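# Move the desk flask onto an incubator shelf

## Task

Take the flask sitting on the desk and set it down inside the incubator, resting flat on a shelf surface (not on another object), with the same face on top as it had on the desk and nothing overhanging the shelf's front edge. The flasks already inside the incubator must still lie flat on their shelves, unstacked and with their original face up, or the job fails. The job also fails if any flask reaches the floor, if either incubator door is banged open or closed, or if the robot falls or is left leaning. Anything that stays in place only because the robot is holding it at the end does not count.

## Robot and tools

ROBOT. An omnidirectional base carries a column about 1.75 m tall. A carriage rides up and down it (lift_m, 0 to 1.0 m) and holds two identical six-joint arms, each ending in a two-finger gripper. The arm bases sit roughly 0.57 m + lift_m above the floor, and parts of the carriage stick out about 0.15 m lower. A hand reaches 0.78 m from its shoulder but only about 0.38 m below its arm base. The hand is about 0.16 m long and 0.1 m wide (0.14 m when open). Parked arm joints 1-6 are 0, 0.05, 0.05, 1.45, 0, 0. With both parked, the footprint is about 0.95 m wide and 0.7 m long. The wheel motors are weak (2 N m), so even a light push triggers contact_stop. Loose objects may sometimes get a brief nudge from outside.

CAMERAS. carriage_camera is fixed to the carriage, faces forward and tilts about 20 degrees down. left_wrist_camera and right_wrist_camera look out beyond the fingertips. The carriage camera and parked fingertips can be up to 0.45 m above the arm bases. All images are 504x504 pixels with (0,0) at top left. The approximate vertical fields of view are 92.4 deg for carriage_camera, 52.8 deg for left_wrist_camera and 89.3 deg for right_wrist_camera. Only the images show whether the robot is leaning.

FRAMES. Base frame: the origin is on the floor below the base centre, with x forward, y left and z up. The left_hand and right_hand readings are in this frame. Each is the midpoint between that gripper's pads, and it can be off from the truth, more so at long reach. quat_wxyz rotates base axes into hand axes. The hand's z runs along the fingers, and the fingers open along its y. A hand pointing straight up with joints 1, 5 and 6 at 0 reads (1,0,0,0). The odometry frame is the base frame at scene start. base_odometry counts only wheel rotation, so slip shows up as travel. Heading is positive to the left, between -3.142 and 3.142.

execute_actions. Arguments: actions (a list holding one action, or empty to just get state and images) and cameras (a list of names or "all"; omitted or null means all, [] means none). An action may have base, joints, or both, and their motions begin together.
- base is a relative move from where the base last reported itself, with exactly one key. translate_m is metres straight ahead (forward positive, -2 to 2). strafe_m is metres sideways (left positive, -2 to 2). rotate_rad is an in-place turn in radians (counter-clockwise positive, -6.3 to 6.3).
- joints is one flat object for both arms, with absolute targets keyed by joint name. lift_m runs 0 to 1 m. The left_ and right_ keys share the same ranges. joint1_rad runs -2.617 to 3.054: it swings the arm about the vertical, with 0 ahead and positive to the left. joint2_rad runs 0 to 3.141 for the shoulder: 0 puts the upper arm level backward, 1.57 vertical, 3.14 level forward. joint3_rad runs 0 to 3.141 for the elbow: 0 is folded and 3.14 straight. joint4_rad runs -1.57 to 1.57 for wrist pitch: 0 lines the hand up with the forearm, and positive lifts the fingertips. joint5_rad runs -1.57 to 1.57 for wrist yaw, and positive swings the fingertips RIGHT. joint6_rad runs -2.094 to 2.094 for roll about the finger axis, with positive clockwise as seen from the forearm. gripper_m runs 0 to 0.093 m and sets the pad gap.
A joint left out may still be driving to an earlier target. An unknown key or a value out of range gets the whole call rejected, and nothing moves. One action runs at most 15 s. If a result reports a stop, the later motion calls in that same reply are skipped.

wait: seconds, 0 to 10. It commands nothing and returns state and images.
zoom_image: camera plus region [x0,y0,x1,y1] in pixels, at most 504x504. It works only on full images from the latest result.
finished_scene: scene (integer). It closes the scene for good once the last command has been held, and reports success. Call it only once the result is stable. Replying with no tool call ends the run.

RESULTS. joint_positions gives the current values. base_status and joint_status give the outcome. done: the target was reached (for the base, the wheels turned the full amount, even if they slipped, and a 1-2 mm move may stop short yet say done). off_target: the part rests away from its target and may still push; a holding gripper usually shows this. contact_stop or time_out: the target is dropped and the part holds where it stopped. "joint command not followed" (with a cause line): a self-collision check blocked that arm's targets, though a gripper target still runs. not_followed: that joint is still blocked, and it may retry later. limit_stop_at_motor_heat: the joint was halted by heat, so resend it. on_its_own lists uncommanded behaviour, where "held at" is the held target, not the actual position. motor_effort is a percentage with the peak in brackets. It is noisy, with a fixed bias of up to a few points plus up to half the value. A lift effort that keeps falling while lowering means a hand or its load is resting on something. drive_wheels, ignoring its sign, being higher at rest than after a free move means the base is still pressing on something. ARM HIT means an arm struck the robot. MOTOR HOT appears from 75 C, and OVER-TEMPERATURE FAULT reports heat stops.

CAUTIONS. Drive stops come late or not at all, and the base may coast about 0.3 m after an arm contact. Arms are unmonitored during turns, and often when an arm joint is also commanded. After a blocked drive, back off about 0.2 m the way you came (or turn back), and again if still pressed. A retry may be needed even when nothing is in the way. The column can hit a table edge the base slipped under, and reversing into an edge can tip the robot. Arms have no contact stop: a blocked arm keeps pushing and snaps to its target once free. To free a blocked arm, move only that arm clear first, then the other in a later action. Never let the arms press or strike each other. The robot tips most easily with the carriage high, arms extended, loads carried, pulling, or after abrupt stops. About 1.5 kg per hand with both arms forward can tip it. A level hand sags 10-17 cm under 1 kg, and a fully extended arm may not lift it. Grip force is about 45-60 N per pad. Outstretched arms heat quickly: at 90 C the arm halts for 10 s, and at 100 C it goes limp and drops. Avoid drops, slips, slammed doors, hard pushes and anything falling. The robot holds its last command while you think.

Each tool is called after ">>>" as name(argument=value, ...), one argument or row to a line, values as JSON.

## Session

>>> execute_actions(
  actions=[],
  cameras=["carriage_camera"],
)

Scene clock: 0.00 s.
base_odometry: x=+0.000 y=+0.000 heading=+0.000 (m, m, rad; odometry frame)
base_status: not commanded
joint_positions: lift_m=+0.302 left_joint1_rad=-0.003 left_joint2_rad=+0.057 left_joint3_rad=+0.039 left_joint4_rad=+1.395 left_joint5_rad=+0.043 left_joint6_rad=-0.018 left_gripper_m=+0.094 right_joint1_rad=+0.006 right_joint2_rad=+0.034 right_joint3_rad=+0.042 right_joint4_rad=+1.416 right_joint5_rad=-0.002 right_joint6_rad=-0.024 right_gripper_m=+0.094
joint_status: not commanded
motor_effort: lift_m=+28 drive_wheels=-2 (%)
left_hand: x=+0.3213 y=+0.3132 z=+1.2981 quat_wxyz=(+0.995, +0.021, +0.097, -0.013) (m; base frame)
right_hand: x=+0.3083 y=-0.3202 z=+1.3005 quat_wxyz=(+0.997, -0.002, +0.074, -0.009) (m; base frame)
pictures: carriage_camera
Images, in order (width x height): carriage_camera 504x504.

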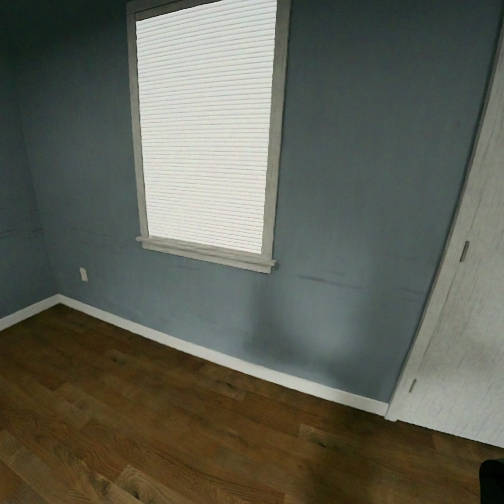

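A different room, facing a wall. Turning to find the desk and incubator.

>>> execute_actions(
  actions=[
    {"base":{"rotate_rad":2.0}},
  ],
  cameras=["carriage_camera"],
)

Scene clock: 5.30 s.
base_odometry: x=+0.000 y=+0.000 heading=+1.999 (m, m, rad; odometry frame)
base_status: done
joint_positions: lift_m=+0.302 left_joint1_rad=-0.003 left_joint2_rad=+0.057 left_joint3_rad=+0.039 left_joint4_rad=+1.395 left_joint5_rad=+0.043 left_joint6_rad=-0.018 left_gripper_m=+0.094 right_joint1_rad=+0.006 right_joint2_rad=+0.034 right_joint3_rad=+0.042 right_joint4_rad=+1.414 right_joint5_rad=-0.002 right_joint6_rad=-0.024 right_gripper_m=+0.094
joint_status: not commanded
motor_effort: lift_m=+23(25) drive_wheels=+12(29) (%)
left_hand: x=+0.3213 y=+0.3132 z=+1.2981 quat_wxyz=(+0.995, +0.021, +0.097, -0.013) (m; base frame)
right_hand: x=+0.3087 y=-0.3202 z=+1.3004 quat_wxyz=(+0.997, -0.002, +0.075, -0.009) (m; base frame)
pictures: carriage_camera
Images, in order (width x height): carriage_camera 504x504.

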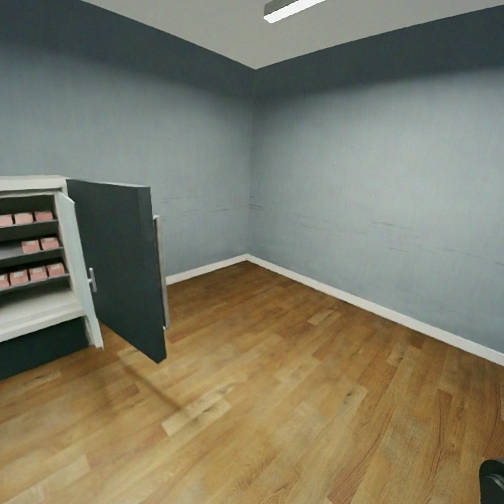

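>>> execute_actions(
  actions=[
    {"base":{"rotate_rad":1.2}},
  ],
  cameras=["carriage_camera"],
)

Scene clock: 10.00 s.
base_odometry: x=+0.000 y=+0.000 heading=-3.086 (m, m, rad; odometry frame)
base_status: done
joint_positions: lift_m=+0.302 left_joint1_rad=-0.003 left_joint2_rad=+0.057 left_joint3_rad=+0.039 left_joint4_rad=+1.395 left_joint5_rad=+0.043 left_joint6_rad=-0.018 left_gripper_m=+0.094 right_joint1_rad=+0.006 right_joint2_rad=+0.034 right_joint3_rad=+0.042 right_joint4_rad=+1.414 right_joint5_rad=-0.002 right_joint6_rad=-0.024 right_gripper_m=+0.094
joint_status: not commanded
motor_effort: lift_m=+20(25) drive_wheels=+11(22) (%)
left_hand: x=+0.3213 y=+0.3132 z=+1.2981 quat_wxyz=(+0.995, +0.021, +0.097, -0.013) (m; base frame)
right_hand: x=+0.3087 y=-0.3202 z=+1.3004 quat_wxyz=(+0.997, -0.002, +0.075, -0.009) (m; base frame)
pictures: carriage_camera
Images, in order (width x height): carriage_camera 504x504.

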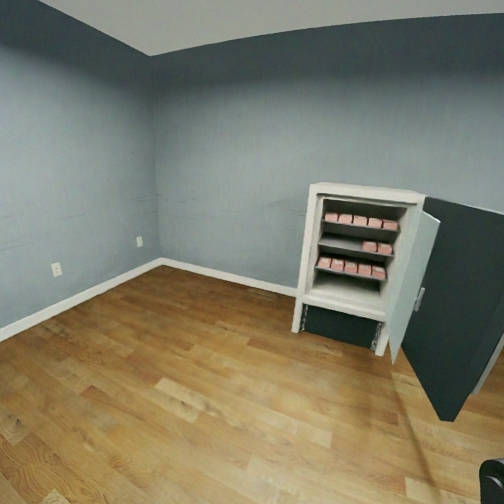

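This incubator has both doors hinged on the right and already standing open, with free space on the left of the middle shelf. I haven't seen the desk yet, so still turning.

>>> execute_actions(
  actions=[
    {"base":{"rotate_rad":1.5}},
  ],
  cameras=["carriage_camera"],
)

Scene clock: 15.70 s.
base_odometry: x=+0.000 y=+0.000 heading=-1.588 (m, m, rad; odometry frame)
base_status: done
joint_positions: lift_m=+0.302 left_joint1_rad=-0.003 left_joint2_rad=+0.057 left_joint3_rad=+0.039 left_joint4_rad=+1.395 left_joint5_rad=+0.043 left_joint6_rad=-0.018 left_gripper_m=+0.094 right_joint1_rad=+0.006 right_joint2_rad=+0.034 right_joint3_rad=+0.042 right_joint4_rad=+1.414 right_joint5_rad=-0.002 right_joint6_rad=-0.024 right_gripper_m=+0.094
joint_status: not commanded
motor_effort: lift_m=+23(22) drive_wheels=+12(26) (%)
left_hand: x=+0.3213 y=+0.3132 z=+1.2981 quat_wxyz=(+0.995, +0.021, +0.097, -0.013) (m; base frame)
right_hand: x=+0.3087 y=-0.3202 z=+1.3004 quat_wxyz=(+0.997, -0.002, +0.075, -0.009) (m; base frame)
pictures: carriage_camera
Images, in order (width x height): carriage_camera 504x504.

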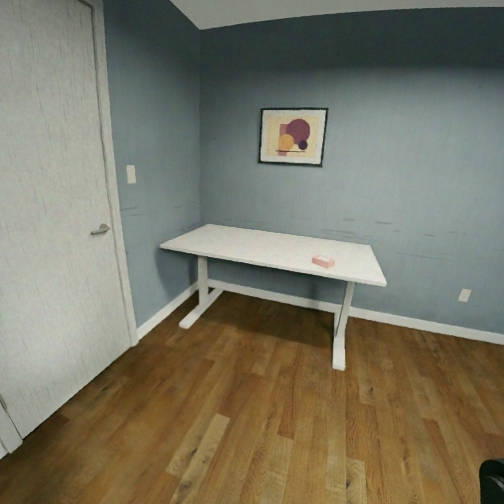

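Found the desk, with the flask near its right end. The desk's right end is nearer to me, so I'm facing it obliquely. From the two feet I estimate I need to turn about 0.38 rad right to square up.

>>> execute_actions(
  actions=[
    {"base":{"rotate_rad":-0.38},"joints":{"lift_m":0.5}},
  ],
  cameras=["carriage_camera"],
)

Scene clock: 22.47 s.
base_odometry: x=+0.000 y=+0.000 heading=-1.965 (m, m, rad; odometry frame)
base_status: done
joint_positions: lift_m=+0.500 left_joint1_rad=-0.003 left_joint2_rad=+0.057 left_joint3_rad=+0.039 left_joint4_rad=+1.394 left_joint5_rad=+0.043 left_joint6_rad=-0.018 left_gripper_m=+0.094 right_joint1_rad=+0.006 right_joint2_rad=+0.034 right_joint3_rad=+0.042 right_joint4_rad=+1.414 right_joint5_rad=-0.002 right_joint6_rad=-0.024 right_gripper_m=+0.094
joint_status: all done
motor_effort: lift_m=+24(30) drive_wheels=-17(23) (%)
left_hand: x=+0.3214 y=+0.3132 z=+1.4960 quat_wxyz=(+0.995, +0.021, +0.097, -0.013) (m; base frame)
right_hand: x=+0.3086 y=-0.3202 z=+1.4984 quat_wxyz=(+0.997, -0.002, +0.074, -0.009) (m; base frame)
pictures: carriage_camera
Images, in order (width x height): carriage_camera 504x504.

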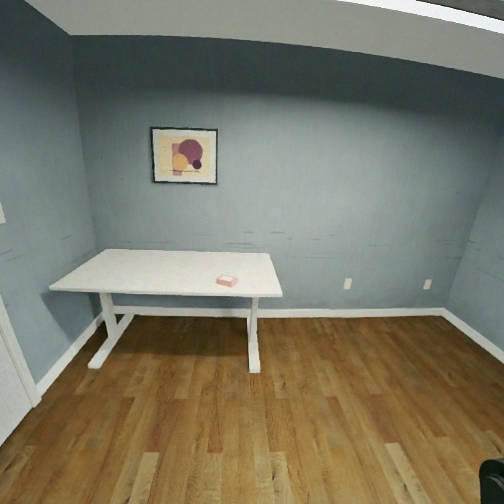

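Squared up. This desk is lower than the last one. From scene 1 I know the flask has to go in held horizontally by its end, so a direct end-grasp here would save the handover. Checking the flask's orientation.

>>> zoom_image(
  camera="carriage_camera",
  region=[150, 230, 310, 330],
)

Region (150, 230, 310, 330) of carriage_camera's 504x504 image, scaled by 3.150, with more detail than that image has; it fills the top 315 rows of this view, and the rest is white.

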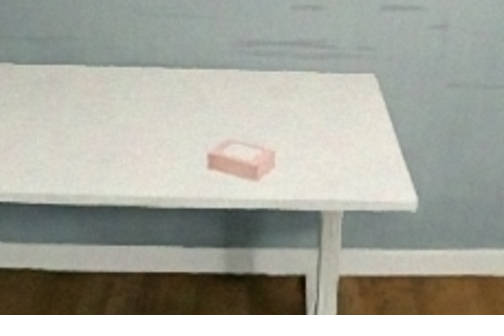

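The flask lies roughly left-right, turned about 17° with its right end toward me. The right hand can take that end directly, using the sideways-pointing pose I already measured in scene 1 with the wrist yawed to match. I'll set the arm up high, drive in, then lower.

>>> execute_actions(
  actions=[
    {"base":{"strafe_m":-0.153},"joints":{"lift_m":0.3,"right_joint1_rad":0.831,"right_joint2_rad":2.53,"right_joint3_rad":1.437,"right_joint4_rad":1.108,"right_joint5_rad":-0.431,"right_joint6_rad":0}},
  ],
  cameras=[],
)

>>> execute_actions(
  actions=[
    {"base":{"translate_m":0.95}},
  ],
  cameras=["carriage_camera","right_wrist_camera"],
)

Scene clock: 38.57 s.
base_odometry: x=-0.141 y=+0.059 heading=-1.964 (m, m, rad; odometry frame)
base_status: done
joint_positions: lift_m=+0.300 left_joint1_rad=-0.003 left_joint2_rad=+0.057 left_joint3_rad=+0.039 left_joint4_rad=+1.394 left_joint5_rad=+0.043 left_joint6_rad=-0.018 left_gripper_m=+0.094 right_joint1_rad=+0.823 right_joint2_rad=+2.537 right_joint3_rad=+1.427 right_joint4_rad=+1.088 right_joint5_rad=-0.422 right_joint6_rad=-0.004 right_gripper_m=+0.094
joint_status: all done
motor_effort: lift_m=+23(23) drive_wheels=-5(26) (%)
left_hand: x=+0.3214 y=+0.3131 z=+1.2960 quat_wxyz=(+0.995, +0.021, +0.097, -0.013) (m; base frame)
right_hand: x=+0.6486 y=+0.1895 z=+0.9363 quat_wxyz=(+0.567, -0.415, +0.581, +0.409) (m; base frame)
pictures: none
No camera images: the call's "cameras" was empty. Leave "cameras" out to get every camera's image.

Scene clock: 42.73 s.
base_odometry: x=-0.507 y=-0.818 heading=-1.965 (m, m, rad; odometry frame)
base_status: done
joint_positions: lift_m=+0.300 left_joint1_rad=-0.003 left_joint2_rad=+0.057 left_joint3_rad=+0.039 left_joint4_rad=+1.395 left_joint5_rad=+0.043 left_joint6_rad=-0.018 left_gripper_m=+0.094 right_joint1_rad=+0.826 right_joint2_rad=+2.537 right_joint3_rad=+1.427 right_joint4_rad=+1.092 right_joint5_rad=-0.422 right_joint6_rad=-0.004 right_gripper_m=+0.094
joint_status: not commanded
motor_effort: lift_m=+27(22) drive_wheels=-5(29) (%)
left_hand: x=+0.3211 y=+0.3131 z=+1.2961 quat_wxyz=(+0.995, +0.021, +0.097, -0.013) (m; base frame)
right_hand: x=+0.6473 y=+0.1905 z=+0.9374 quat_wxyz=(+0.569, -0.416, +0.579, +0.411) (m; base frame)
pictures: carriage_camera, right_wrist_camera
Images, in order (width x height): carriage_camera 504x504, right_wrist_camera 504x504.

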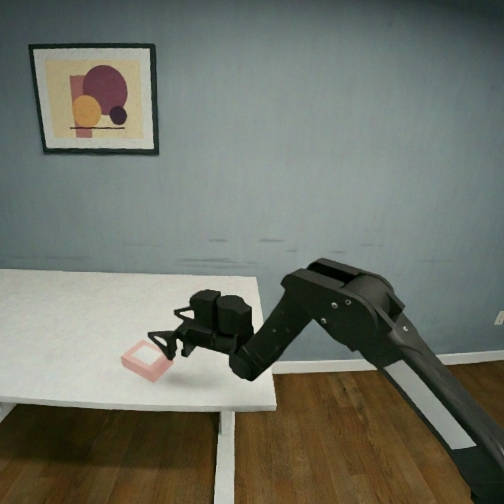

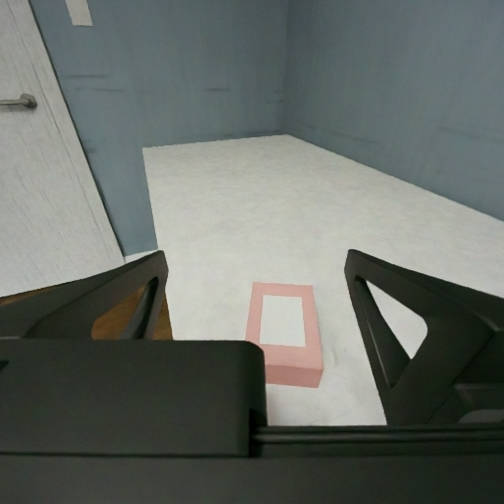

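Yaw lines up well, and the flask is about 3.5 cm right of the hand's axis. Shifting for that and lowering toward desk height.

>>> execute_actions(
  actions=[
    {"base":{"translate_m":0.035},"joints":{"lift_m":0.15}},
  ],
  cameras=["right_wrist_camera"],
)

Scene clock: 47.57 s.
base_odometry: x=-0.520 y=-0.850 heading=-1.966 (m, m, rad; odometry frame)
base_status: done
joint_positions: lift_m=+0.150 left_joint1_rad=-0.003 left_joint2_rad=+0.057 left_joint3_rad=+0.039 left_joint4_rad=+1.395 left_joint5_rad=+0.043 left_joint6_rad=-0.018 left_gripper_m=+0.094 right_joint1_rad=+0.826 right_joint2_rad=+2.538 right_joint3_rad=+1.427 right_joint4_rad=+1.095 right_joint5_rad=-0.424 right_joint6_rad=-0.004 right_gripper_m=+0.094
joint_status: all done
motor_effort: lift_m=+24(26) drive_wheels=+5(29) (%)
left_hand: x=+0.3211 y=+0.3132 z=+1.1460 quat_wxyz=(+0.995, +0.021, +0.097, -0.013) (m; base frame)
right_hand: x=+0.6468 y=+0.1907 z=+0.7874 quat_wxyz=(+0.569, -0.416, +0.578, +0.411) (m; base frame)
pictures: right_wrist_camera
Images, in order (width x height): right_wrist_camera 504x504.

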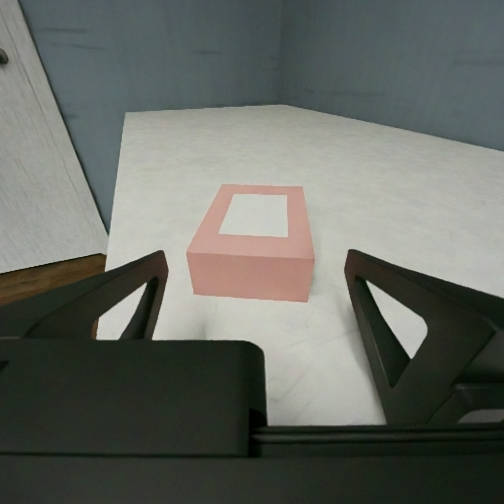

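Centred, and the flask looks the same size as in scene 1's aligned handover view, but about 50 px lower, so the hand is about 3.5 cm too high. Lowering, then advancing about 9.5 cm along the hand's axis.

>>> execute_actions(
  actions=[
    {"base":{"translate_m":0.028},"joints":{"lift_m":0.115}},
  ],
  cameras=[],
)

>>> execute_actions(
  actions=[
    {"base":{"strafe_m":0.09}},
  ],
  cameras=["right_wrist_camera"],
)

Scene clock: 53.20 s.
base_odometry: x=-0.531 y=-0.876 heading=-1.966 (m, m, rad; odometry frame)
base_status: done
joint_positions: lift_m=+0.115 left_joint1_rad=-0.003 left_joint2_rad=+0.057 left_joint3_rad=+0.039 left_joint4_rad=+1.395 left_joint5_rad=+0.043 left_joint6_rad=-0.018 left_gripper_m=+0.094 right_joint1_rad=+0.828 right_joint2_rad=+2.532 right_joint3_rad=+1.427 right_joint4_rad=+1.139 right_joint5_rad=-0.432 right_joint6_rad=+0.013 right_gripper_m=+0.094
joint_status: all done
motor_effort: lift_m=+23(27) drive_wheels=+4(29) (%)
left_hand: x=+0.3212 y=+0.3132 z=+1.1111 quat_wxyz=(+0.995, +0.021, +0.097, -0.013) (m; base frame)
right_hand: x=+0.6446 y=+0.1920 z=+0.7664 quat_wxyz=(+0.580, -0.410, +0.562, +0.423) (m; base frame)
pictures: none
No camera images: the call's "cameras" was empty. Leave "cameras" out to get every camera's image.

Scene clock: 54.73 s.
base_odometry: x=-0.448 y=-0.911 heading=-1.967 (m, m, rad; odometry frame)
base_status: done
joint_positions: lift_m=+0.115 left_joint1_rad=-0.003 left_joint2_rad=+0.057 left_joint3_rad=+0.039 left_joint4_rad=+1.395 left_joint5_rad=+0.043 left_joint6_rad=-0.018 left_gripper_m=+0.094 right_joint1_rad=+0.828 right_joint2_rad=+2.532 right_joint3_rad=+1.427 right_joint4_rad=+1.139 right_joint5_rad=-0.432 right_joint6_rad=+0.013 right_gripper_m=+0.094
joint_status: not commanded
motor_effort: lift_m=+25(22) drive_wheels=-4(22) (%)
left_hand: x=+0.3212 y=+0.3132 z=+1.1111 quat_wxyz=(+0.995, +0.021, +0.097, -0.013) (m; base frame)
right_hand: x=+0.6446 y=+0.1920 z=+0.7663 quat_wxyz=(+0.580, -0.410, +0.563, +0.423) (m; base frame)
pictures: right_wrist_camera
Images, in order (width x height): right_wrist_camera 504x504.

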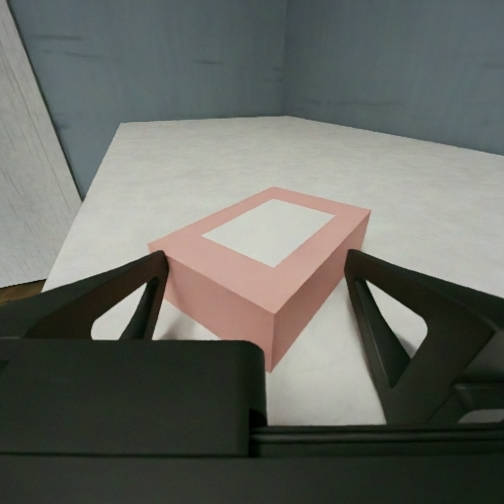

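Two things went wrong there. The hand dropped only 2.1 cm for 3.5 cm of lift and the wrist tipped up, so the fingers came down on the desk. And the flask has been spun about 45°, most likely by my finger catching it on the way in, so a corner now points at the gripper. Raising and backing off to reassess.

>>> execute_actions(
  actions=[
    {"joints":{"lift_m":0.2,"right_joint4_rad":1.108,"right_joint5_rad":-0.431}},
  ],
  cameras=[],
)

>>> execute_actions(
  actions=[
    {"base":{"strafe_m":-0.12}},
  ],
  cameras=["right_wrist_camera","carriage_camera"],
)

Scene clock: 58.67 s.
base_odometry: x=-0.448 y=-0.911 heading=-1.967 (m, m, rad; odometry frame)
base_status: not commanded
joint_positions: lift_m=+0.200 left_joint1_rad=-0.003 left_joint2_rad=+0.057 left_joint3_rad=+0.039 left_joint4_rad=+1.395 left_joint5_rad=+0.043 left_joint6_rad=-0.018 left_gripper_m=+0.094 right_joint1_rad=+0.828 right_joint2_rad=+2.537 right_joint3_rad=+1.427 right_joint4_rad=+1.105 right_joint5_rad=-0.432 right_joint6_rad=+0.007 right_gripper_m=+0.094
joint_status: all done
motor_effort: lift_m=+21(25) drive_wheels=-3(2) (%)
left_hand: x=+0.3212 y=+0.3132 z=+1.1961 quat_wxyz=(+0.995, +0.021, +0.097, -0.013) (m; base frame)
right_hand: x=+0.6446 y=+0.1919 z=+0.8405 quat_wxyz=(+0.568, -0.415, +0.575, +0.418) (m; base frame)
pictures: none
No camera images: the call's "cameras" was empty. Leave "cameras" out to get every camera's image.

Scene clock: 60.33 s.
base_odometry: x=-0.559 y=-0.865 heading=-1.966 (m, m, rad; odometry frame)
base_status: done
joint_positions: lift_m=+0.200 left_joint1_rad=-0.003 left_joint2_rad=+0.057 left_joint3_rad=+0.039 left_joint4_rad=+1.395 left_joint5_rad=+0.043 left_joint6_rad=-0.018 left_gripper_m=+0.094 right_joint1_rad=+0.828 right_joint2_rad=+2.537 right_joint3_rad=+1.427 right_joint4_rad=+1.104 right_joint5_rad=-0.432 right_joint6_rad=+0.007 right_gripper_m=+0.094
joint_status: not commanded
motor_effort: lift_m=+24(24) drive_wheels=-3(24) (%)
left_hand: x=+0.3212 y=+0.3132 z=+1.1961 quat_wxyz=(+0.995, +0.021, +0.097, -0.013) (m; base frame)
right_hand: x=+0.6446 y=+0.1919 z=+0.8404 quat_wxyz=(+0.568, -0.415, +0.575, +0.418) (m; base frame)
pictures: carriage_camera, right_wrist_camera
Images, in order (width x height): carriage_camera 504x504, right_wrist_camera 504x504.

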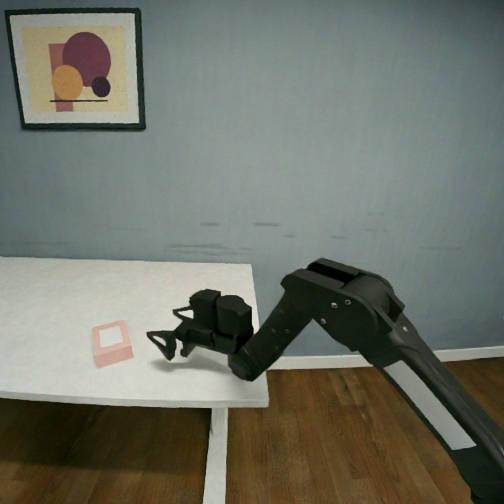

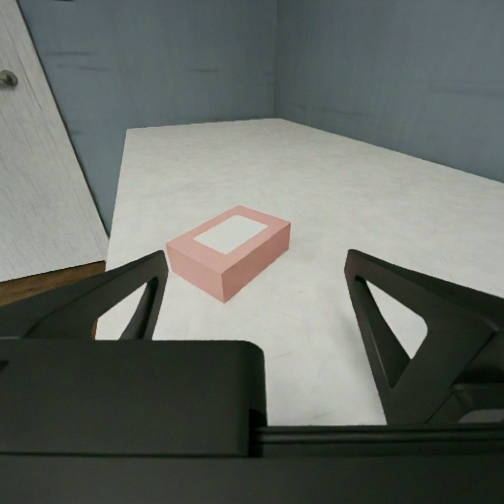

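The flask is still flat and label-up, and the knock has in a way helped: its near end now faces me, turned about 15°, so a straight forward grasp works. I also learned the desk's height from that touch: the fingers met it at about z=0.766, so the hand should work at about z=0.775.

I'll use the left arm this time. The free slot here is on the shelf's left, away from the right-hinged doors, and the right shoulder motor carried heat over from scene 1.

>>> execute_actions(
  actions=[
    {"base":{"translate_m":-0.33},"joints":{"lift_m":0.3,"right_joint1_rad":0,"right_joint2_rad":0.05,"right_joint3_rad":0.05,"right_joint4_rad":1.45,"right_joint5_rad":0,"right_joint6_rad":0,"left_joint1_rad":-0.314,"left_joint2_rad":2.787,"left_joint3_rad":1.723,"left_joint4_rad":1.05,"left_joint5_rad":-0.57,"left_joint6_rad":0}},
  ],
  cameras=[],
)

>>> execute_actions(
  actions=[
    {"base":{"strafe_m":0.122}},
  ],
  cameras=["left_wrist_camera","carriage_camera"],
)

Scene clock: 79.83 s.
base_odometry: x=-0.432 y=-0.560 heading=-1.966 (m, m, rad; odometry frame)
base_status: done
joint_positions: lift_m=+0.300 left_joint1_rad=-0.304 left_joint2_rad=+2.779 left_joint3_rad=+1.723 left_joint4_rad=+1.046 left_joint5_rad=-0.564 left_joint6_rad=-0.004 left_gripper_m=+0.094 right_joint1_rad=+0.005 right_joint2_rad=+0.059 right_joint3_rad=+0.065 right_joint4_rad=+1.457 right_joint5_rad=+0.006 right_joint6_rad=+0.005 right_gripper_m=+0.094
joint_status: all done
motor_effort: lift_m=+20(30) drive_wheels=-1(32) (%)
left_hand: x=+0.9278 y=+0.2109 z=+0.8922 quat_wxyz=(+0.698, -0.091, +0.704, +0.092) (m; base frame)
right_hand: x=+0.2992 y=-0.3217 z=+1.3057 quat_wxyz=(+0.999, +0.003, +0.054, +0.005) (m; base frame)
pictures: none
No camera images: the call's "cameras" was empty. Leave "cameras" out to get every camera's image.

Scene clock: 81.50 s.
base_odometry: x=-0.319 y=-0.607 heading=-1.966 (m, m, rad; odometry frame)
base_status: done
joint_positions: lift_m=+0.300 left_joint1_rad=-0.309 left_joint2_rad=+2.779 left_joint3_rad=+1.723 left_joint4_rad=+1.047 left_joint5_rad=-0.566 left_joint6_rad=-0.004 left_gripper_m=+0.094 right_joint1_rad=+0.005 right_joint2_rad=+0.059 right_joint3_rad=+0.065 right_joint4_rad=+1.457 right_joint5_rad=+0.006 right_joint6_rad=+0.005 right_gripper_m=+0.094
joint_status: not commanded
motor_effort: lift_m=+22(26) drive_wheels=-1(22) (%)
left_hand: x=+0.9272 y=+0.2083 z=+0.8923 quat_wxyz=(+0.699, -0.091, +0.704, +0.091) (m; base frame)
right_hand: x=+0.2992 y=-0.3217 z=+1.3057 quat_wxyz=(+0.999, +0.003, +0.054, +0.005) (m; base frame)
pictures: carriage_camera, left_wrist_camera
Images, in order (width x height): carriage_camera 504x504, left_wrist_camera 504x504.

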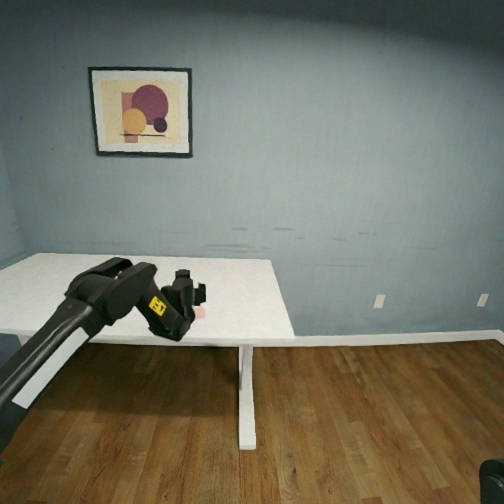

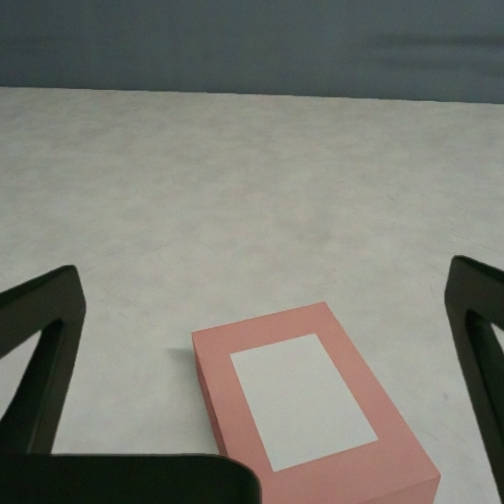

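The flask is closer than I estimated, with its near end already under the hand, and slightly to the right. Backing off and lowering a bit for a proper look.

>>> execute_actions(
  actions=[
    {"base":{"translate_m":-0.16},"joints":{"lift_m":0.24}},
  ],
  cameras=["left_wrist_camera"],
)

Scene clock: 87.23 s.
base_odometry: x=-0.257 y=-0.460 heading=-1.966 (m, m, rad; odometry frame)
base_status: done
joint_positions: lift_m=+0.240 left_joint1_rad=-0.309 left_joint2_rad=+2.782 left_joint3_rad=+1.723 left_joint4_rad=+1.052 left_joint5_rad=-0.567 left_joint6_rad=-0.004 left_gripper_m=+0.094 right_joint1_rad=+0.005 right_joint2_rad=+0.059 right_joint3_rad=+0.064 right_joint4_rad=+1.452 right_joint5_rad=+0.006 right_joint6_rad=+0.005 right_gripper_m=+0.094
joint_status: all done
motor_effort: lift_m=+22(25) drive_wheels=-2(18) (%)
left_hand: x=+0.9269 y=+0.2086 z=+0.8316 quat_wxyz=(+0.699, -0.091, +0.703, +0.091) (m; base frame)
right_hand: x=+0.3008 y=-0.3217 z=+1.2452 quat_wxyz=(+0.998, +0.003, +0.057, +0.005) (m; base frame)
pictures: left_wrist_camera
Images, in order (width x height): left_wrist_camera 504x504.

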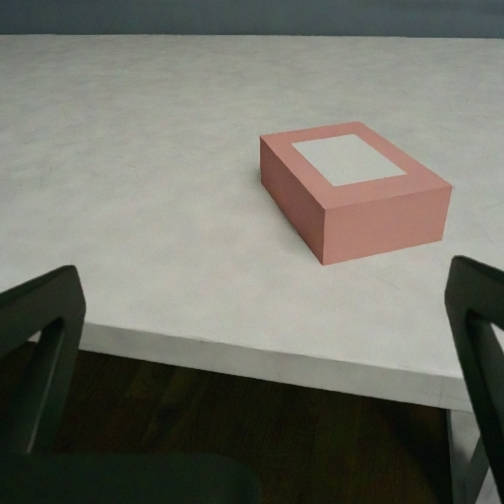

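The flask is about 8 cm right of the hand's axis. Shifting across to bring it on-axis, then I'll judge the yaw.

>>> execute_actions(
  actions=[
    {"base":{"strafe_m":-0.077}},
  ],
  cameras=["left_wrist_camera"],
)

Scene clock: 93.90 s.
base_odometry: x=-0.328 y=-0.430 heading=-1.966 (m, m, rad; odometry frame)
base_status: done
joint_positions: lift_m=+0.240 left_joint1_rad=-0.312 left_joint2_rad=+2.782 left_joint3_rad=+1.723 left_joint4_rad=+1.052 left_joint5_rad=-0.568 left_joint6_rad=-0.004 left_gripper_m=+0.094 right_joint1_rad=+0.005 right_joint2_rad=+0.059 right_joint3_rad=+0.064 right_joint4_rad=+1.452 right_joint5_rad=+0.006 right_joint6_rad=+0.005 right_gripper_m=+0.094
joint_status: not commanded
motor_effort: lift_m=+27(24) drive_wheels=-1(23) (%)
left_hand: x=+0.9266 y=+0.2069 z=+0.8316 quat_wxyz=(+0.699, -0.091, +0.703, +0.090) (m; base frame)
right_hand: x=+0.3008 y=-0.3217 z=+1.2452 quat_wxyz=(+0.998, +0.003, +0.057, +0.005) (m; base frame)
pictures: left_wrist_camera
Images, in order (width x height): left_wrist_camera 504x504.

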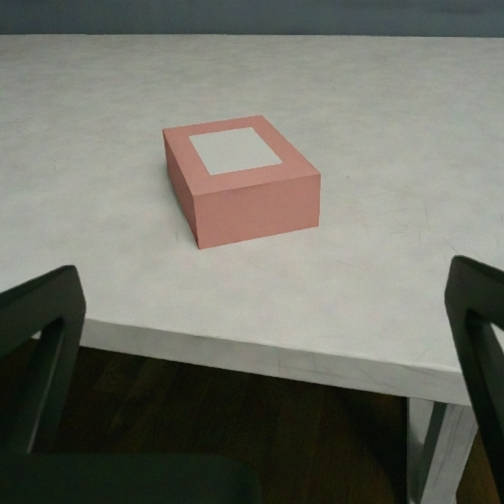

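The near face is centred now, but the far end sits about 3 cm further left, so the flask's axis points about 13° left of the hand's. Yawing the wrist to match. That swings the hand's line about 9 cm left at the flask's distance, so I'll shift the base to compensate.

>>> execute_actions(
  actions=[
    {"base":{"strafe_m":-0.079},"joints":{"left_joint5_rad":-0.79}},
  ],
  cameras=[],
)

>>> execute_actions(
  actions=[
    {"base":{"translate_m":0.042}},
  ],
  cameras=["left_wrist_camera"],
)

Scene clock: 100.37 s.
base_odometry: x=-0.401 y=-0.399 heading=-1.966 (m, m, rad; odometry frame)
base_status: done
joint_positions: lift_m=+0.240 left_joint1_rad=-0.313 left_joint2_rad=+2.782 left_joint3_rad=+1.723 left_joint4_rad=+1.052 left_joint5_rad=-0.786 left_joint6_rad=-0.004 left_gripper_m=+0.094 right_joint1_rad=+0.005 right_joint2_rad=+0.059 right_joint3_rad=+0.064 right_joint4_rad=+1.452 right_joint5_rad=+0.006 right_joint6_rad=+0.005 right_gripper_m=+0.094
joint_status: all done
motor_effort: lift_m=+24(27) drive_wheels=-2(30) (%)
left_hand: x=+0.9131 y=+0.2406 z=+0.8318 quat_wxyz=(+0.686, -0.165, +0.689, +0.165) (m; base frame)
right_hand: x=+0.3008 y=-0.3217 z=+1.2452 quat_wxyz=(+0.998, +0.003, +0.057, +0.005) (m; base frame)
pictures: none
No camera images: the call's "cameras" was empty. Leave "cameras" out to get every camera's image.

Scene clock: 101.60 s.
base_odometry: x=-0.418 y=-0.438 heading=-1.967 (m, m, rad; odometry frame)
base_status: done
joint_positions: lift_m=+0.240 left_joint1_rad=-0.313 left_joint2_rad=+2.782 left_joint3_rad=+1.723 left_joint4_rad=+1.053 left_joint5_rad=-0.786 left_joint6_rad=-0.004 left_gripper_m=+0.094 right_joint1_rad=+0.005 right_joint2_rad=+0.059 right_joint3_rad=+0.064 right_joint4_rad=+1.451 right_joint5_rad=+0.006 right_joint6_rad=+0.005 right_gripper_m=+0.094
joint_status: not commanded
motor_effort: lift_m=+22(25) drive_wheels=-3(24) (%)
left_hand: x=+0.9130 y=+0.2406 z=+0.8320 quat_wxyz=(+0.686, -0.166, +0.689, +0.165) (m; base frame)
right_hand: x=+0.3009 y=-0.3217 z=+1.2452 quat_wxyz=(+0.998, +0.003, +0.057, +0.005) (m; base frame)
pictures: left_wrist_camera
Images, in order (width x height): left_wrist_camera 504x504.

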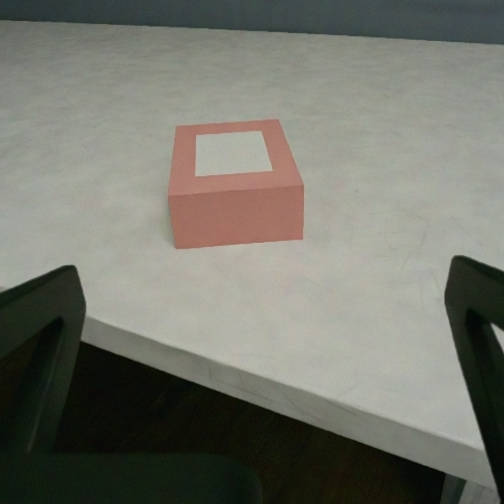

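Yaw is matched now, with no side face showing. The flask is 2 cm left of the gripper's centre and about 21 cm of travel away. Correcting the offset and lowering to working height here, well short of the flask.

>>> execute_actions(
  actions=[
    {"base":{"strafe_m":0.017},"joints":{"lift_m":0.186}},
  ],
  cameras=[],
)

>>> execute_actions(
  actions=[
    {"base":{"translate_m":0.10}},
  ],
  cameras=[],
)

>>> execute_actions(
  actions=[
    {"base":{"strafe_m":0.06}},
  ],
  cameras=["left_wrist_camera"],
)

Scene clock: 109.60 s.
base_odometry: x=-0.402 y=-0.444 heading=-1.968 (m, m, rad; odometry frame)
base_status: done
joint_positions: lift_m=+0.186 left_joint1_rad=-0.315 left_joint2_rad=+2.784 left_joint3_rad=+1.723 left_joint4_rad=+1.053 left_joint5_rad=-0.789 left_joint6_rad=-0.004 left_gripper_m=+0.094 right_joint1_rad=+0.005 right_joint2_rad=+0.059 right_joint3_rad=+0.061 right_joint4_rad=+1.451 right_joint5_rad=+0.006 right_joint6_rad=+0.005 right_gripper_m=+0.094
joint_status: all done
motor_effort: lift_m=+25(26) drive_wheels=+4(14) (%)
left_hand: x=+0.9125 y=+0.2404 z=+0.7768 quat_wxyz=(+0.685, -0.166, +0.689, +0.166) (m; base frame)
right_hand: x=+0.3018 y=-0.3217 z=+1.1904 quat_wxyz=(+0.998, +0.003, +0.059, +0.005) (m; base frame)
pictures: none
No camera images: the call's "cameras" was empty. Leave "cameras" out to get every camera's image.

Scene clock: 111.13 s.
base_odometry: x=-0.441 y=-0.537 heading=-1.967 (m, m, rad; odometry frame)
base_status: done
joint_positions: lift_m=+0.186 left_joint1_rad=-0.315 left_joint2_rad=+2.784 left_joint3_rad=+1.723 left_joint4_rad=+1.053 left_joint5_rad=-0.789 left_joint6_rad=-0.004 left_gripper_m=+0.094 right_joint1_rad=+0.005 right_joint2_rad=+0.059 right_joint3_rad=+0.061 right_joint4_rad=+1.451 right_joint5_rad=+0.006 right_joint6_rad=+0.005 right_gripper_m=+0.094
joint_status: not commanded
motor_effort: lift_m=+29(22) drive_wheels=-3(20) (%)
left_hand: x=+0.9125 y=+0.2404 z=+0.7768 quat_wxyz=(+0.685, -0.166, +0.689, +0.166) (m; base frame)
right_hand: x=+0.3019 y=-0.3217 z=+1.1904 quat_wxyz=(+0.998, +0.003, +0.059, +0.005) (m; base frame)
pictures: none
No camera images: the call's "cameras" was empty. Leave "cameras" out to get every camera's image.

Scene clock: 112.53 s.
base_odometry: x=-0.385 y=-0.560 heading=-1.967 (m, m, rad; odometry frame)
base_status: done
joint_positions: lift_m=+0.186 left_joint1_rad=-0.315 left_joint2_rad=+2.784 left_joint3_rad=+1.723 left_joint4_rad=+1.053 left_joint5_rad=-0.789 left_joint6_rad=-0.004 left_gripper_m=+0.094 right_joint1_rad=+0.005 right_joint2_rad=+0.059 right_joint3_rad=+0.061 right_joint4_rad=+1.450 right_joint5_rad=+0.006 right_joint6_rad=+0.005 right_gripper_m=+0.094
joint_status: not commanded
motor_effort: lift_m=+23(25) drive_wheels=-1(24) (%)
left_hand: x=+0.9125 y=+0.2404 z=+0.7768 quat_wxyz=(+0.685, -0.166, +0.689, +0.166) (m; base frame)
right_hand: x=+0.3020 y=-0.3217 z=+1.1904 quat_wxyz=(+0.998, +0.003, +0.059, +0.005) (m; base frame)
pictures: left_wrist_camera
Images, in order (width x height): left_wrist_camera 504x504.

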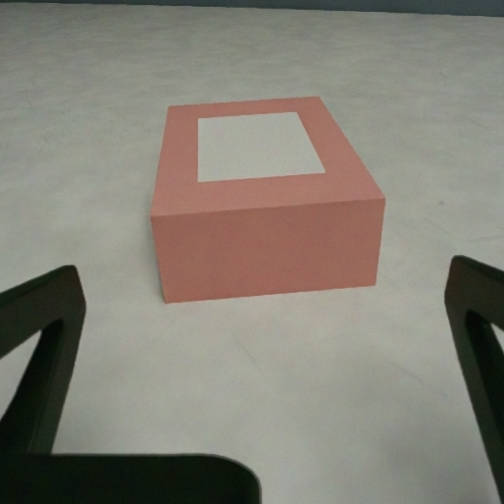

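The hand followed the lift fully this time, so there was no desk contact, and the flask is centred in the gripper. About 8 cm more along the axis.

>>> execute_actions(
  actions=[
    {"base":{"translate_m":0.07}},
  ],
  cameras=[],
)

>>> execute_actions(
  actions=[
    {"base":{"strafe_m":0.038}},
  ],
  cameras=["left_wrist_camera"],
)

Scene clock: 118.77 s.
base_odometry: x=-0.412 y=-0.625 heading=-1.967 (m, m, rad; odometry frame)
base_status: done
joint_positions: lift_m=+0.186 left_joint1_rad=-0.315 left_joint2_rad=+2.784 left_joint3_rad=+1.723 left_joint4_rad=+1.056 left_joint5_rad=-0.789 left_joint6_rad=-0.002 left_gripper_m=+0.094 right_joint1_rad=+0.005 right_joint2_rad=+0.059 right_joint3_rad=+0.061 right_joint4_rad=+1.450 right_joint5_rad=+0.006 right_joint6_rad=+0.005 right_gripper_m=+0.094
joint_status: not commanded
motor_effort: lift_m=+23(27) drive_wheels=-5(22) (%)
left_hand: x=+0.9125 y=+0.2404 z=+0.7774 quat_wxyz=(+0.686, -0.166, +0.688, +0.166) (m; base frame)
right_hand: x=+0.3020 y=-0.3217 z=+1.1904 quat_wxyz=(+0.998, +0.003, +0.059, +0.005) (m; base frame)
pictures: none
No camera images: the call's "cameras" was empty. Leave "cameras" out to get every camera's image.

Scene clock: 119.83 s.
base_odometry: x=-0.377 y=-0.640 heading=-1.967 (m, m, rad; odometry frame)
base_status: done
joint_positions: lift_m=+0.186 left_joint1_rad=-0.315 left_joint2_rad=+2.784 left_joint3_rad=+1.723 left_joint4_rad=+1.056 left_joint5_rad=-0.790 left_joint6_rad=-0.002 left_gripper_m=+0.094 right_joint1_rad=+0.005 right_joint2_rad=+0.059 right_joint3_rad=+0.061 right_joint4_rad=+1.450 right_joint5_rad=+0.006 right_joint6_rad=+0.005 right_gripper_m=+0.094
joint_status: not commanded
motor_effort: lift_m=+26(26) drive_wheels=+2(24) (%)
left_hand: x=+0.9125 y=+0.2405 z=+0.7774 quat_wxyz=(+0.686, -0.166, +0.688, +0.166) (m; base frame)
right_hand: x=+0.3020 y=-0.3217 z=+1.1904 quat_wxyz=(+0.998, +0.003, +0.060, +0.005) (m; base frame)
pictures: left_wrist_camera
Images, in order (width x height): left_wrist_camera 504x504.

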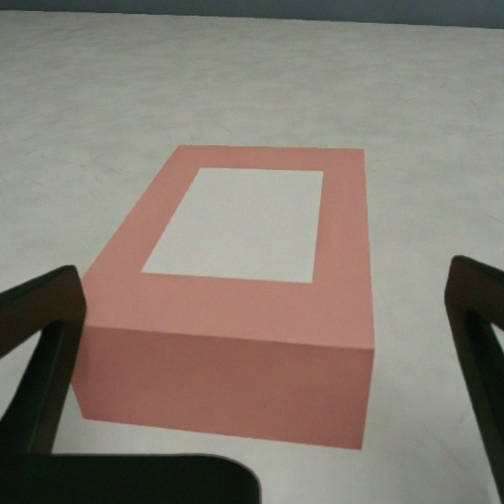

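The L-shaped path was too coarse: going forward first took the left finger into the flask's corner and turned it about 10°. It's still flat and now sits between the fingers, touching the left one. For the last 4 cm I'll go left first, which moves that finger away from the flask, and then forward.

>>> execute_actions(
  actions=[
    {"base":{"strafe_m":0.02}},
  ],
  cameras=[],
)

>>> execute_actions(
  actions=[
    {"base":{"translate_m":0.035}},
  ],
  cameras=["left_wrist_camera"],
)

Scene clock: 126.90 s.
base_odometry: x=-0.359 y=-0.648 heading=-1.967 (m, m, rad; odometry frame)
base_status: done
joint_positions: lift_m=+0.186 left_joint1_rad=-0.315 left_joint2_rad=+2.784 left_joint3_rad=+1.723 left_joint4_rad=+1.056 left_joint5_rad=-0.790 left_joint6_rad=-0.002 left_gripper_m=+0.094 right_joint1_rad=+0.005 right_joint2_rad=+0.059 right_joint3_rad=+0.061 right_joint4_rad=+1.450 right_joint5_rad=+0.006 right_joint6_rad=+0.005 right_gripper_m=+0.094
joint_status: not commanded
motor_effort: lift_m=+24(24) drive_wheels=+0(31) (%)
left_hand: x=+0.9125 y=+0.2405 z=+0.7774 quat_wxyz=(+0.686, -0.166, +0.688, +0.166) (m; base frame)
right_hand: x=+0.3020 y=-0.3217 z=+1.1904 quat_wxyz=(+0.998, +0.003, +0.060, +0.005) (m; base frame)
pictures: none
No camera images: the call's "cameras" was empty. Leave "cameras" out to get every camera's image.

Scene clock: 127.93 s.
base_odometry: x=-0.372 y=-0.680 heading=-1.966 (m, m, rad; odometry frame)
base_status: done
joint_positions: lift_m=+0.186 left_joint1_rad=-0.315 left_joint2_rad=+2.784 left_joint3_rad=+1.723 left_joint4_rad=+1.056 left_joint5_rad=-0.790 left_joint6_rad=-0.002 left_gripper_m=+0.094 right_joint1_rad=+0.005 right_joint2_rad=+0.059 right_joint3_rad=+0.061 right_joint4_rad=+1.450 right_joint5_rad=+0.006 right_joint6_rad=+0.005 right_gripper_m=+0.094
joint_status: not commanded
motor_effort: lift_m=+23(23) drive_wheels=+5(16) (%)
left_hand: x=+0.9125 y=+0.2405 z=+0.7774 quat_wxyz=(+0.686, -0.166, +0.688, +0.166) (m; base frame)
right_hand: x=+0.3020 y=-0.3217 z=+1.1904 quat_wxyz=(+0.998, +0.003, +0.059, +0.005) (m; base frame)
pictures: left_wrist_camera
Images, in order (width x height): left_wrist_camera 504x504.

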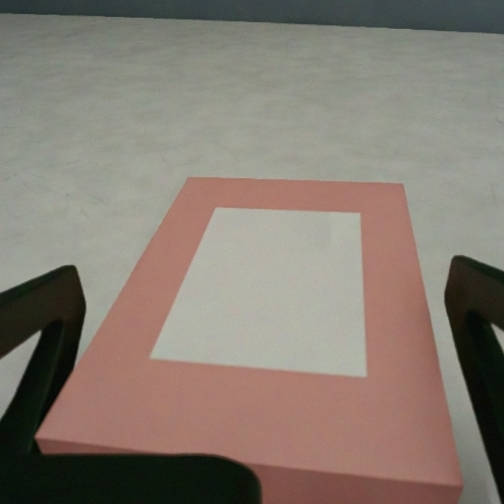

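The flask's near end is now well between the fingers, still slightly skewed. Closing should square it between the parallel pads, and the gripper width will tell me if it's a proper grip.

>>> execute_actions(
  actions=[
    {"joints":{"left_gripper_m":0.0}},
  ],
  cameras=["left_wrist_camera"],
)

Scene clock: 135.60 s.
base_odometry: x=-0.372 y=-0.680 heading=-1.966 (m, m, rad; odometry frame)
base_status: not commanded
joint_positions: lift_m=+0.186 left_joint1_rad=-0.315 left_joint2_rad=+2.784 left_joint3_rad=+1.723 left_joint4_rad=+1.059 left_joint5_rad=-0.790 left_joint6_rad=-0.003 left_gripper_m=+0.083 right_joint1_rad=+0.005 right_joint2_rad=+0.059 right_joint3_rad=+0.061 right_joint4_rad=+1.450 right_joint5_rad=+0.006 right_joint6_rad=+0.005 right_gripper_m=+0.094
joint_status: left_gripper_m off_target (ended at +0.083, target +0.000)
motor_effort: lift_m=+26(26) drive_wheels=+5(5) (%)
left_hand: x=+0.9125 y=+0.2405 z=+0.7780 quat_wxyz=(+0.687, -0.167, +0.687, +0.166) (m; base frame)
right_hand: x=+0.3020 y=-0.3217 z=+1.1904 quat_wxyz=(+0.998, +0.003, +0.059, +0.005) (m; base frame)
pictures: left_wrist_camera
Images, in order (width x height): left_wrist_camera 504x504.

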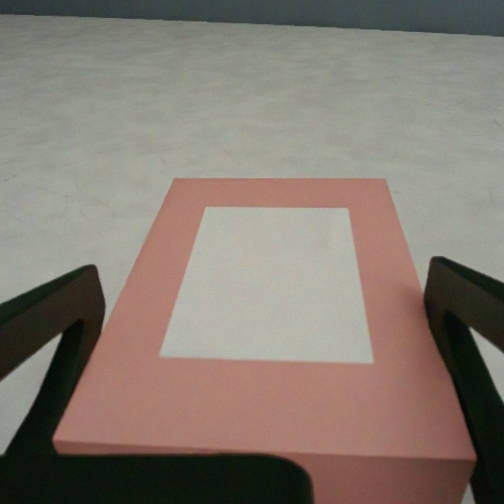

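Gripped at 83 mm and squared up. Lifting it off the desk, backing away, and folding the arm in to keep the shoulder motor cool on the way to the incubator.

>>> execute_actions(
  actions=[
    {"joints":{"lift_m":0.28}},
  ],
  cameras=[],
)

>>> execute_actions(
  actions=[
    {"base":{"translate_m":-0.4},"joints":{"left_joint2_rad":1.8,"left_joint3_rad":0.9,"left_joint4_rad":0.9,"left_joint5_rad":-0.315}},
  ],
  cameras=["carriage_camera"],
)

Scene clock: 139.70 s.
base_odometry: x=-0.372 y=-0.680 heading=-1.966 (m, m, rad; odometry frame)
base_status: not commanded
joint_positions: lift_m=+0.280 left_joint1_rad=-0.315 left_joint2_rad=+2.782 left_joint3_rad=+1.723 left_joint4_rad=+1.047 left_joint5_rad=-0.790 left_joint6_rad=-0.003 left_gripper_m=+0.083 right_joint1_rad=+0.005 right_joint2_rad=+0.059 right_joint3_rad=+0.061 right_joint4_rad=+1.450 right_joint5_rad=+0.006 right_joint6_rad=+0.005 right_gripper_m=+0.094
joint_status: all done
motor_effort: lift_m=+21(28) drive_wheels=+5(5) (%)
left_hand: x=+0.9126 y=+0.2405 z=+0.8707 quat_wxyz=(+0.684, -0.165, +0.691, +0.168) (m; base frame)
right_hand: x=+0.3020 y=-0.3217 z=+1.2846 quat_wxyz=(+0.998, +0.003, +0.059, +0.005) (m; base frame)
pictures: none
No camera images: the call's "cameras" was empty. Leave "cameras" out to get every camera's image.

Scene clock: 142.50 s.
base_odometry: x=-0.218 y=-0.311 heading=-1.967 (m, m, rad; odometry frame)
base_status: done
joint_positions: lift_m=+0.280 left_joint1_rad=-0.315 left_joint2_rad=+1.814 left_joint3_rad=+0.918 left_joint4_rad=+0.897 left_joint5_rad=-0.318 left_joint6_rad=-0.003 left_gripper_m=+0.083 right_joint1_rad=+0.005 right_joint2_rad=+0.059 right_joint3_rad=+0.061 right_joint4_rad=+1.450 right_joint5_rad=+0.006 right_joint6_rad=+0.005 right_gripper_m=+0.094
joint_status: all done
motor_effort: lift_m=+23(21) drive_wheels=-1(26) (%)
left_hand: x=+0.7832 y=+0.2108 z=+1.0671 quat_wxyz=(+0.708, -0.002, +0.707, +0.000) (m; base frame)
right_hand: x=+0.3020 y=-0.3217 z=+1.2845 quat_wxyz=(+0.998, +0.003, +0.059, +0.005) (m; base frame)
pictures: carriage_camera
Images, in order (width x height): carriage_camera 504x504.

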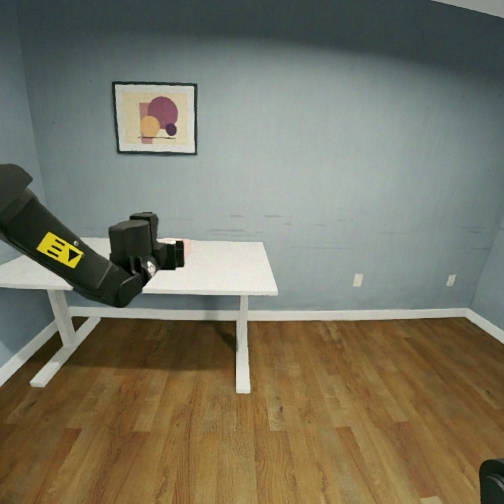

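Flask in hand, level. The incubator's wall is at right angles to the desk wall, so turning 90° right should face it squarely.

>>> execute_actions(
  actions=[
    {"base":{"rotate_rad":-1.571}},
  ],
  cameras=["carriage_camera"],
)

Scene clock: 147.73 s.
base_odometry: x=-0.218 y=-0.311 heading=+2.747 (m, m, rad; odometry frame)
base_status: done
joint_positions: lift_m=+0.280 left_joint1_rad=-0.315 left_joint2_rad=+1.814 left_joint3_rad=+0.918 left_joint4_rad=+0.897 left_joint5_rad=-0.318 left_joint6_rad=-0.003 left_gripper_m=+0.083 right_joint1_rad=+0.005 right_joint2_rad=+0.059 right_joint3_rad=+0.061 right_joint4_rad=+1.450 right_joint5_rad=+0.006 right_joint6_rad=+0.005 right_gripper_m=+0.094
joint_status: not commanded
motor_effort: lift_m=+25(23) drive_wheels=+11(29) (%)
left_hand: x=+0.7832 y=+0.2106 z=+1.0671 quat_wxyz=(+0.708, -0.002, +0.707, +0.000) (m; base frame)
right_hand: x=+0.3020 y=-0.3217 z=+1.2845 quat_wxyz=(+0.998, +0.003, +0.059, +0.005) (m; base frame)
pictures: carriage_camera
Images, in order (width x height): carriage_camera 504x504.

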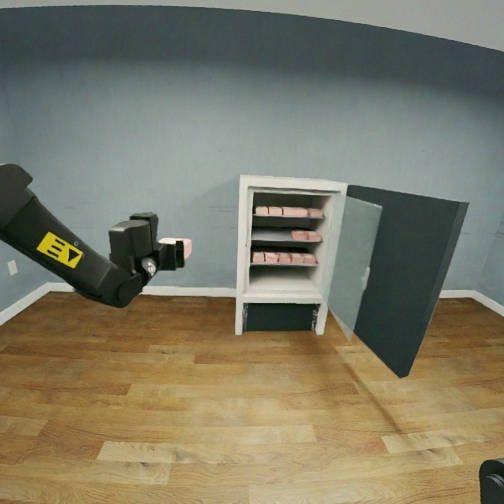

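Squarely facing it. Both doors stand wide open to the right, clear of the free slot on the left of the middle shelf. I'll shift right 0.29 m so the left hand's straight-ahead line runs into that slot, extend the arm, and advance part-way.

>>> execute_actions(
  actions=[
    {"base":{"strafe_m":-0.29},"joints":{"left_joint2_rad":2.77,"left_joint3_rad":1.723,"left_joint4_rad":1.10}},
  ],
  cameras=[],
)

>>> execute_actions(
  actions=[
    {"base":{"translate_m":0.5}},
  ],
  cameras=["left_wrist_camera","carriage_camera"],
)

Scene clock: 165.63 s.
base_odometry: x=-0.106 y=-0.043 heading=+2.746 (m, m, rad; odometry frame)
base_status: done
joint_positions: lift_m=+0.280 left_joint1_rad=-0.315 left_joint2_rad=+2.771 left_joint3_rad=+1.706 left_joint4_rad=+1.080 left_joint5_rad=-0.317 left_joint6_rad=-0.003 left_gripper_m=+0.083 right_joint1_rad=+0.005 right_joint2_rad=+0.059 right_joint3_rad=+0.061 right_joint4_rad=+1.450 right_joint5_rad=+0.006 right_joint6_rad=+0.005 right_gripper_m=+0.094
joint_status: all done
motor_effort: lift_m=+24(24) drive_wheels=-3(27) (%)
left_hand: x=+0.9294 y=+0.1627 z=+0.8782 quat_wxyz=(+0.712, -0.003, +0.702, -0.002) (m; base frame)
right_hand: x=+0.3020 y=-0.3217 z=+1.2845 quat_wxyz=(+0.998, +0.003, +0.059, +0.005) (m; base frame)
pictures: none
No camera images: the call's "cameras" was empty. Leave "cameras" out to get every camera's image.

Scene clock: 168.73 s.
base_odometry: x=-0.567 y=+0.150 heading=+2.745 (m, m, rad; odometry frame)
base_status: done
joint_positions: lift_m=+0.280 left_joint1_rad=-0.316 left_joint2_rad=+2.771 left_joint3_rad=+1.706 left_joint4_rad=+1.082 left_joint5_rad=-0.317 left_joint6_rad=-0.003 left_gripper_m=+0.083 right_joint1_rad=+0.005 right_joint2_rad=+0.059 right_joint3_rad=+0.061 right_joint4_rad=+1.451 right_joint5_rad=+0.006 right_joint6_rad=+0.005 right_gripper_m=+0.094
joint_status: not commanded
motor_effort: lift_m=+25(20) drive_wheels=-5(29) (%)
left_hand: x=+0.9293 y=+0.1622 z=+0.8788 quat_wxyz=(+0.713, -0.003, +0.701, -0.003) (m; base frame)
right_hand: x=+0.3018 y=-0.3217 z=+1.2845 quat_wxyz=(+0.998, +0.003, +0.059, +0.005) (m; base frame)
pictures: carriage_camera, left_wrist_camera
Images, in order (width x height): carriage_camera 504x504, left_wrist_camera 504x504.

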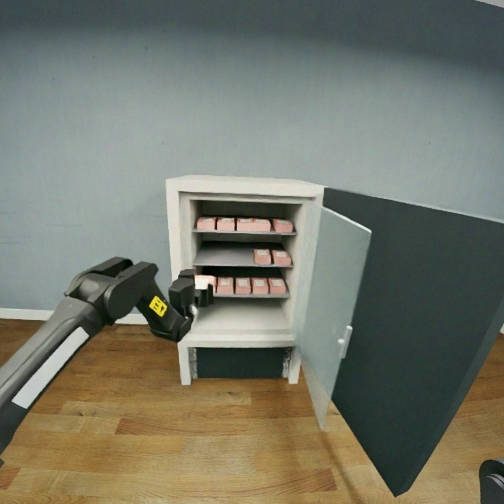

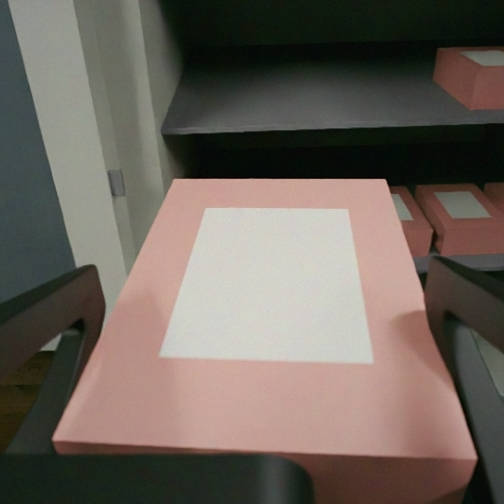

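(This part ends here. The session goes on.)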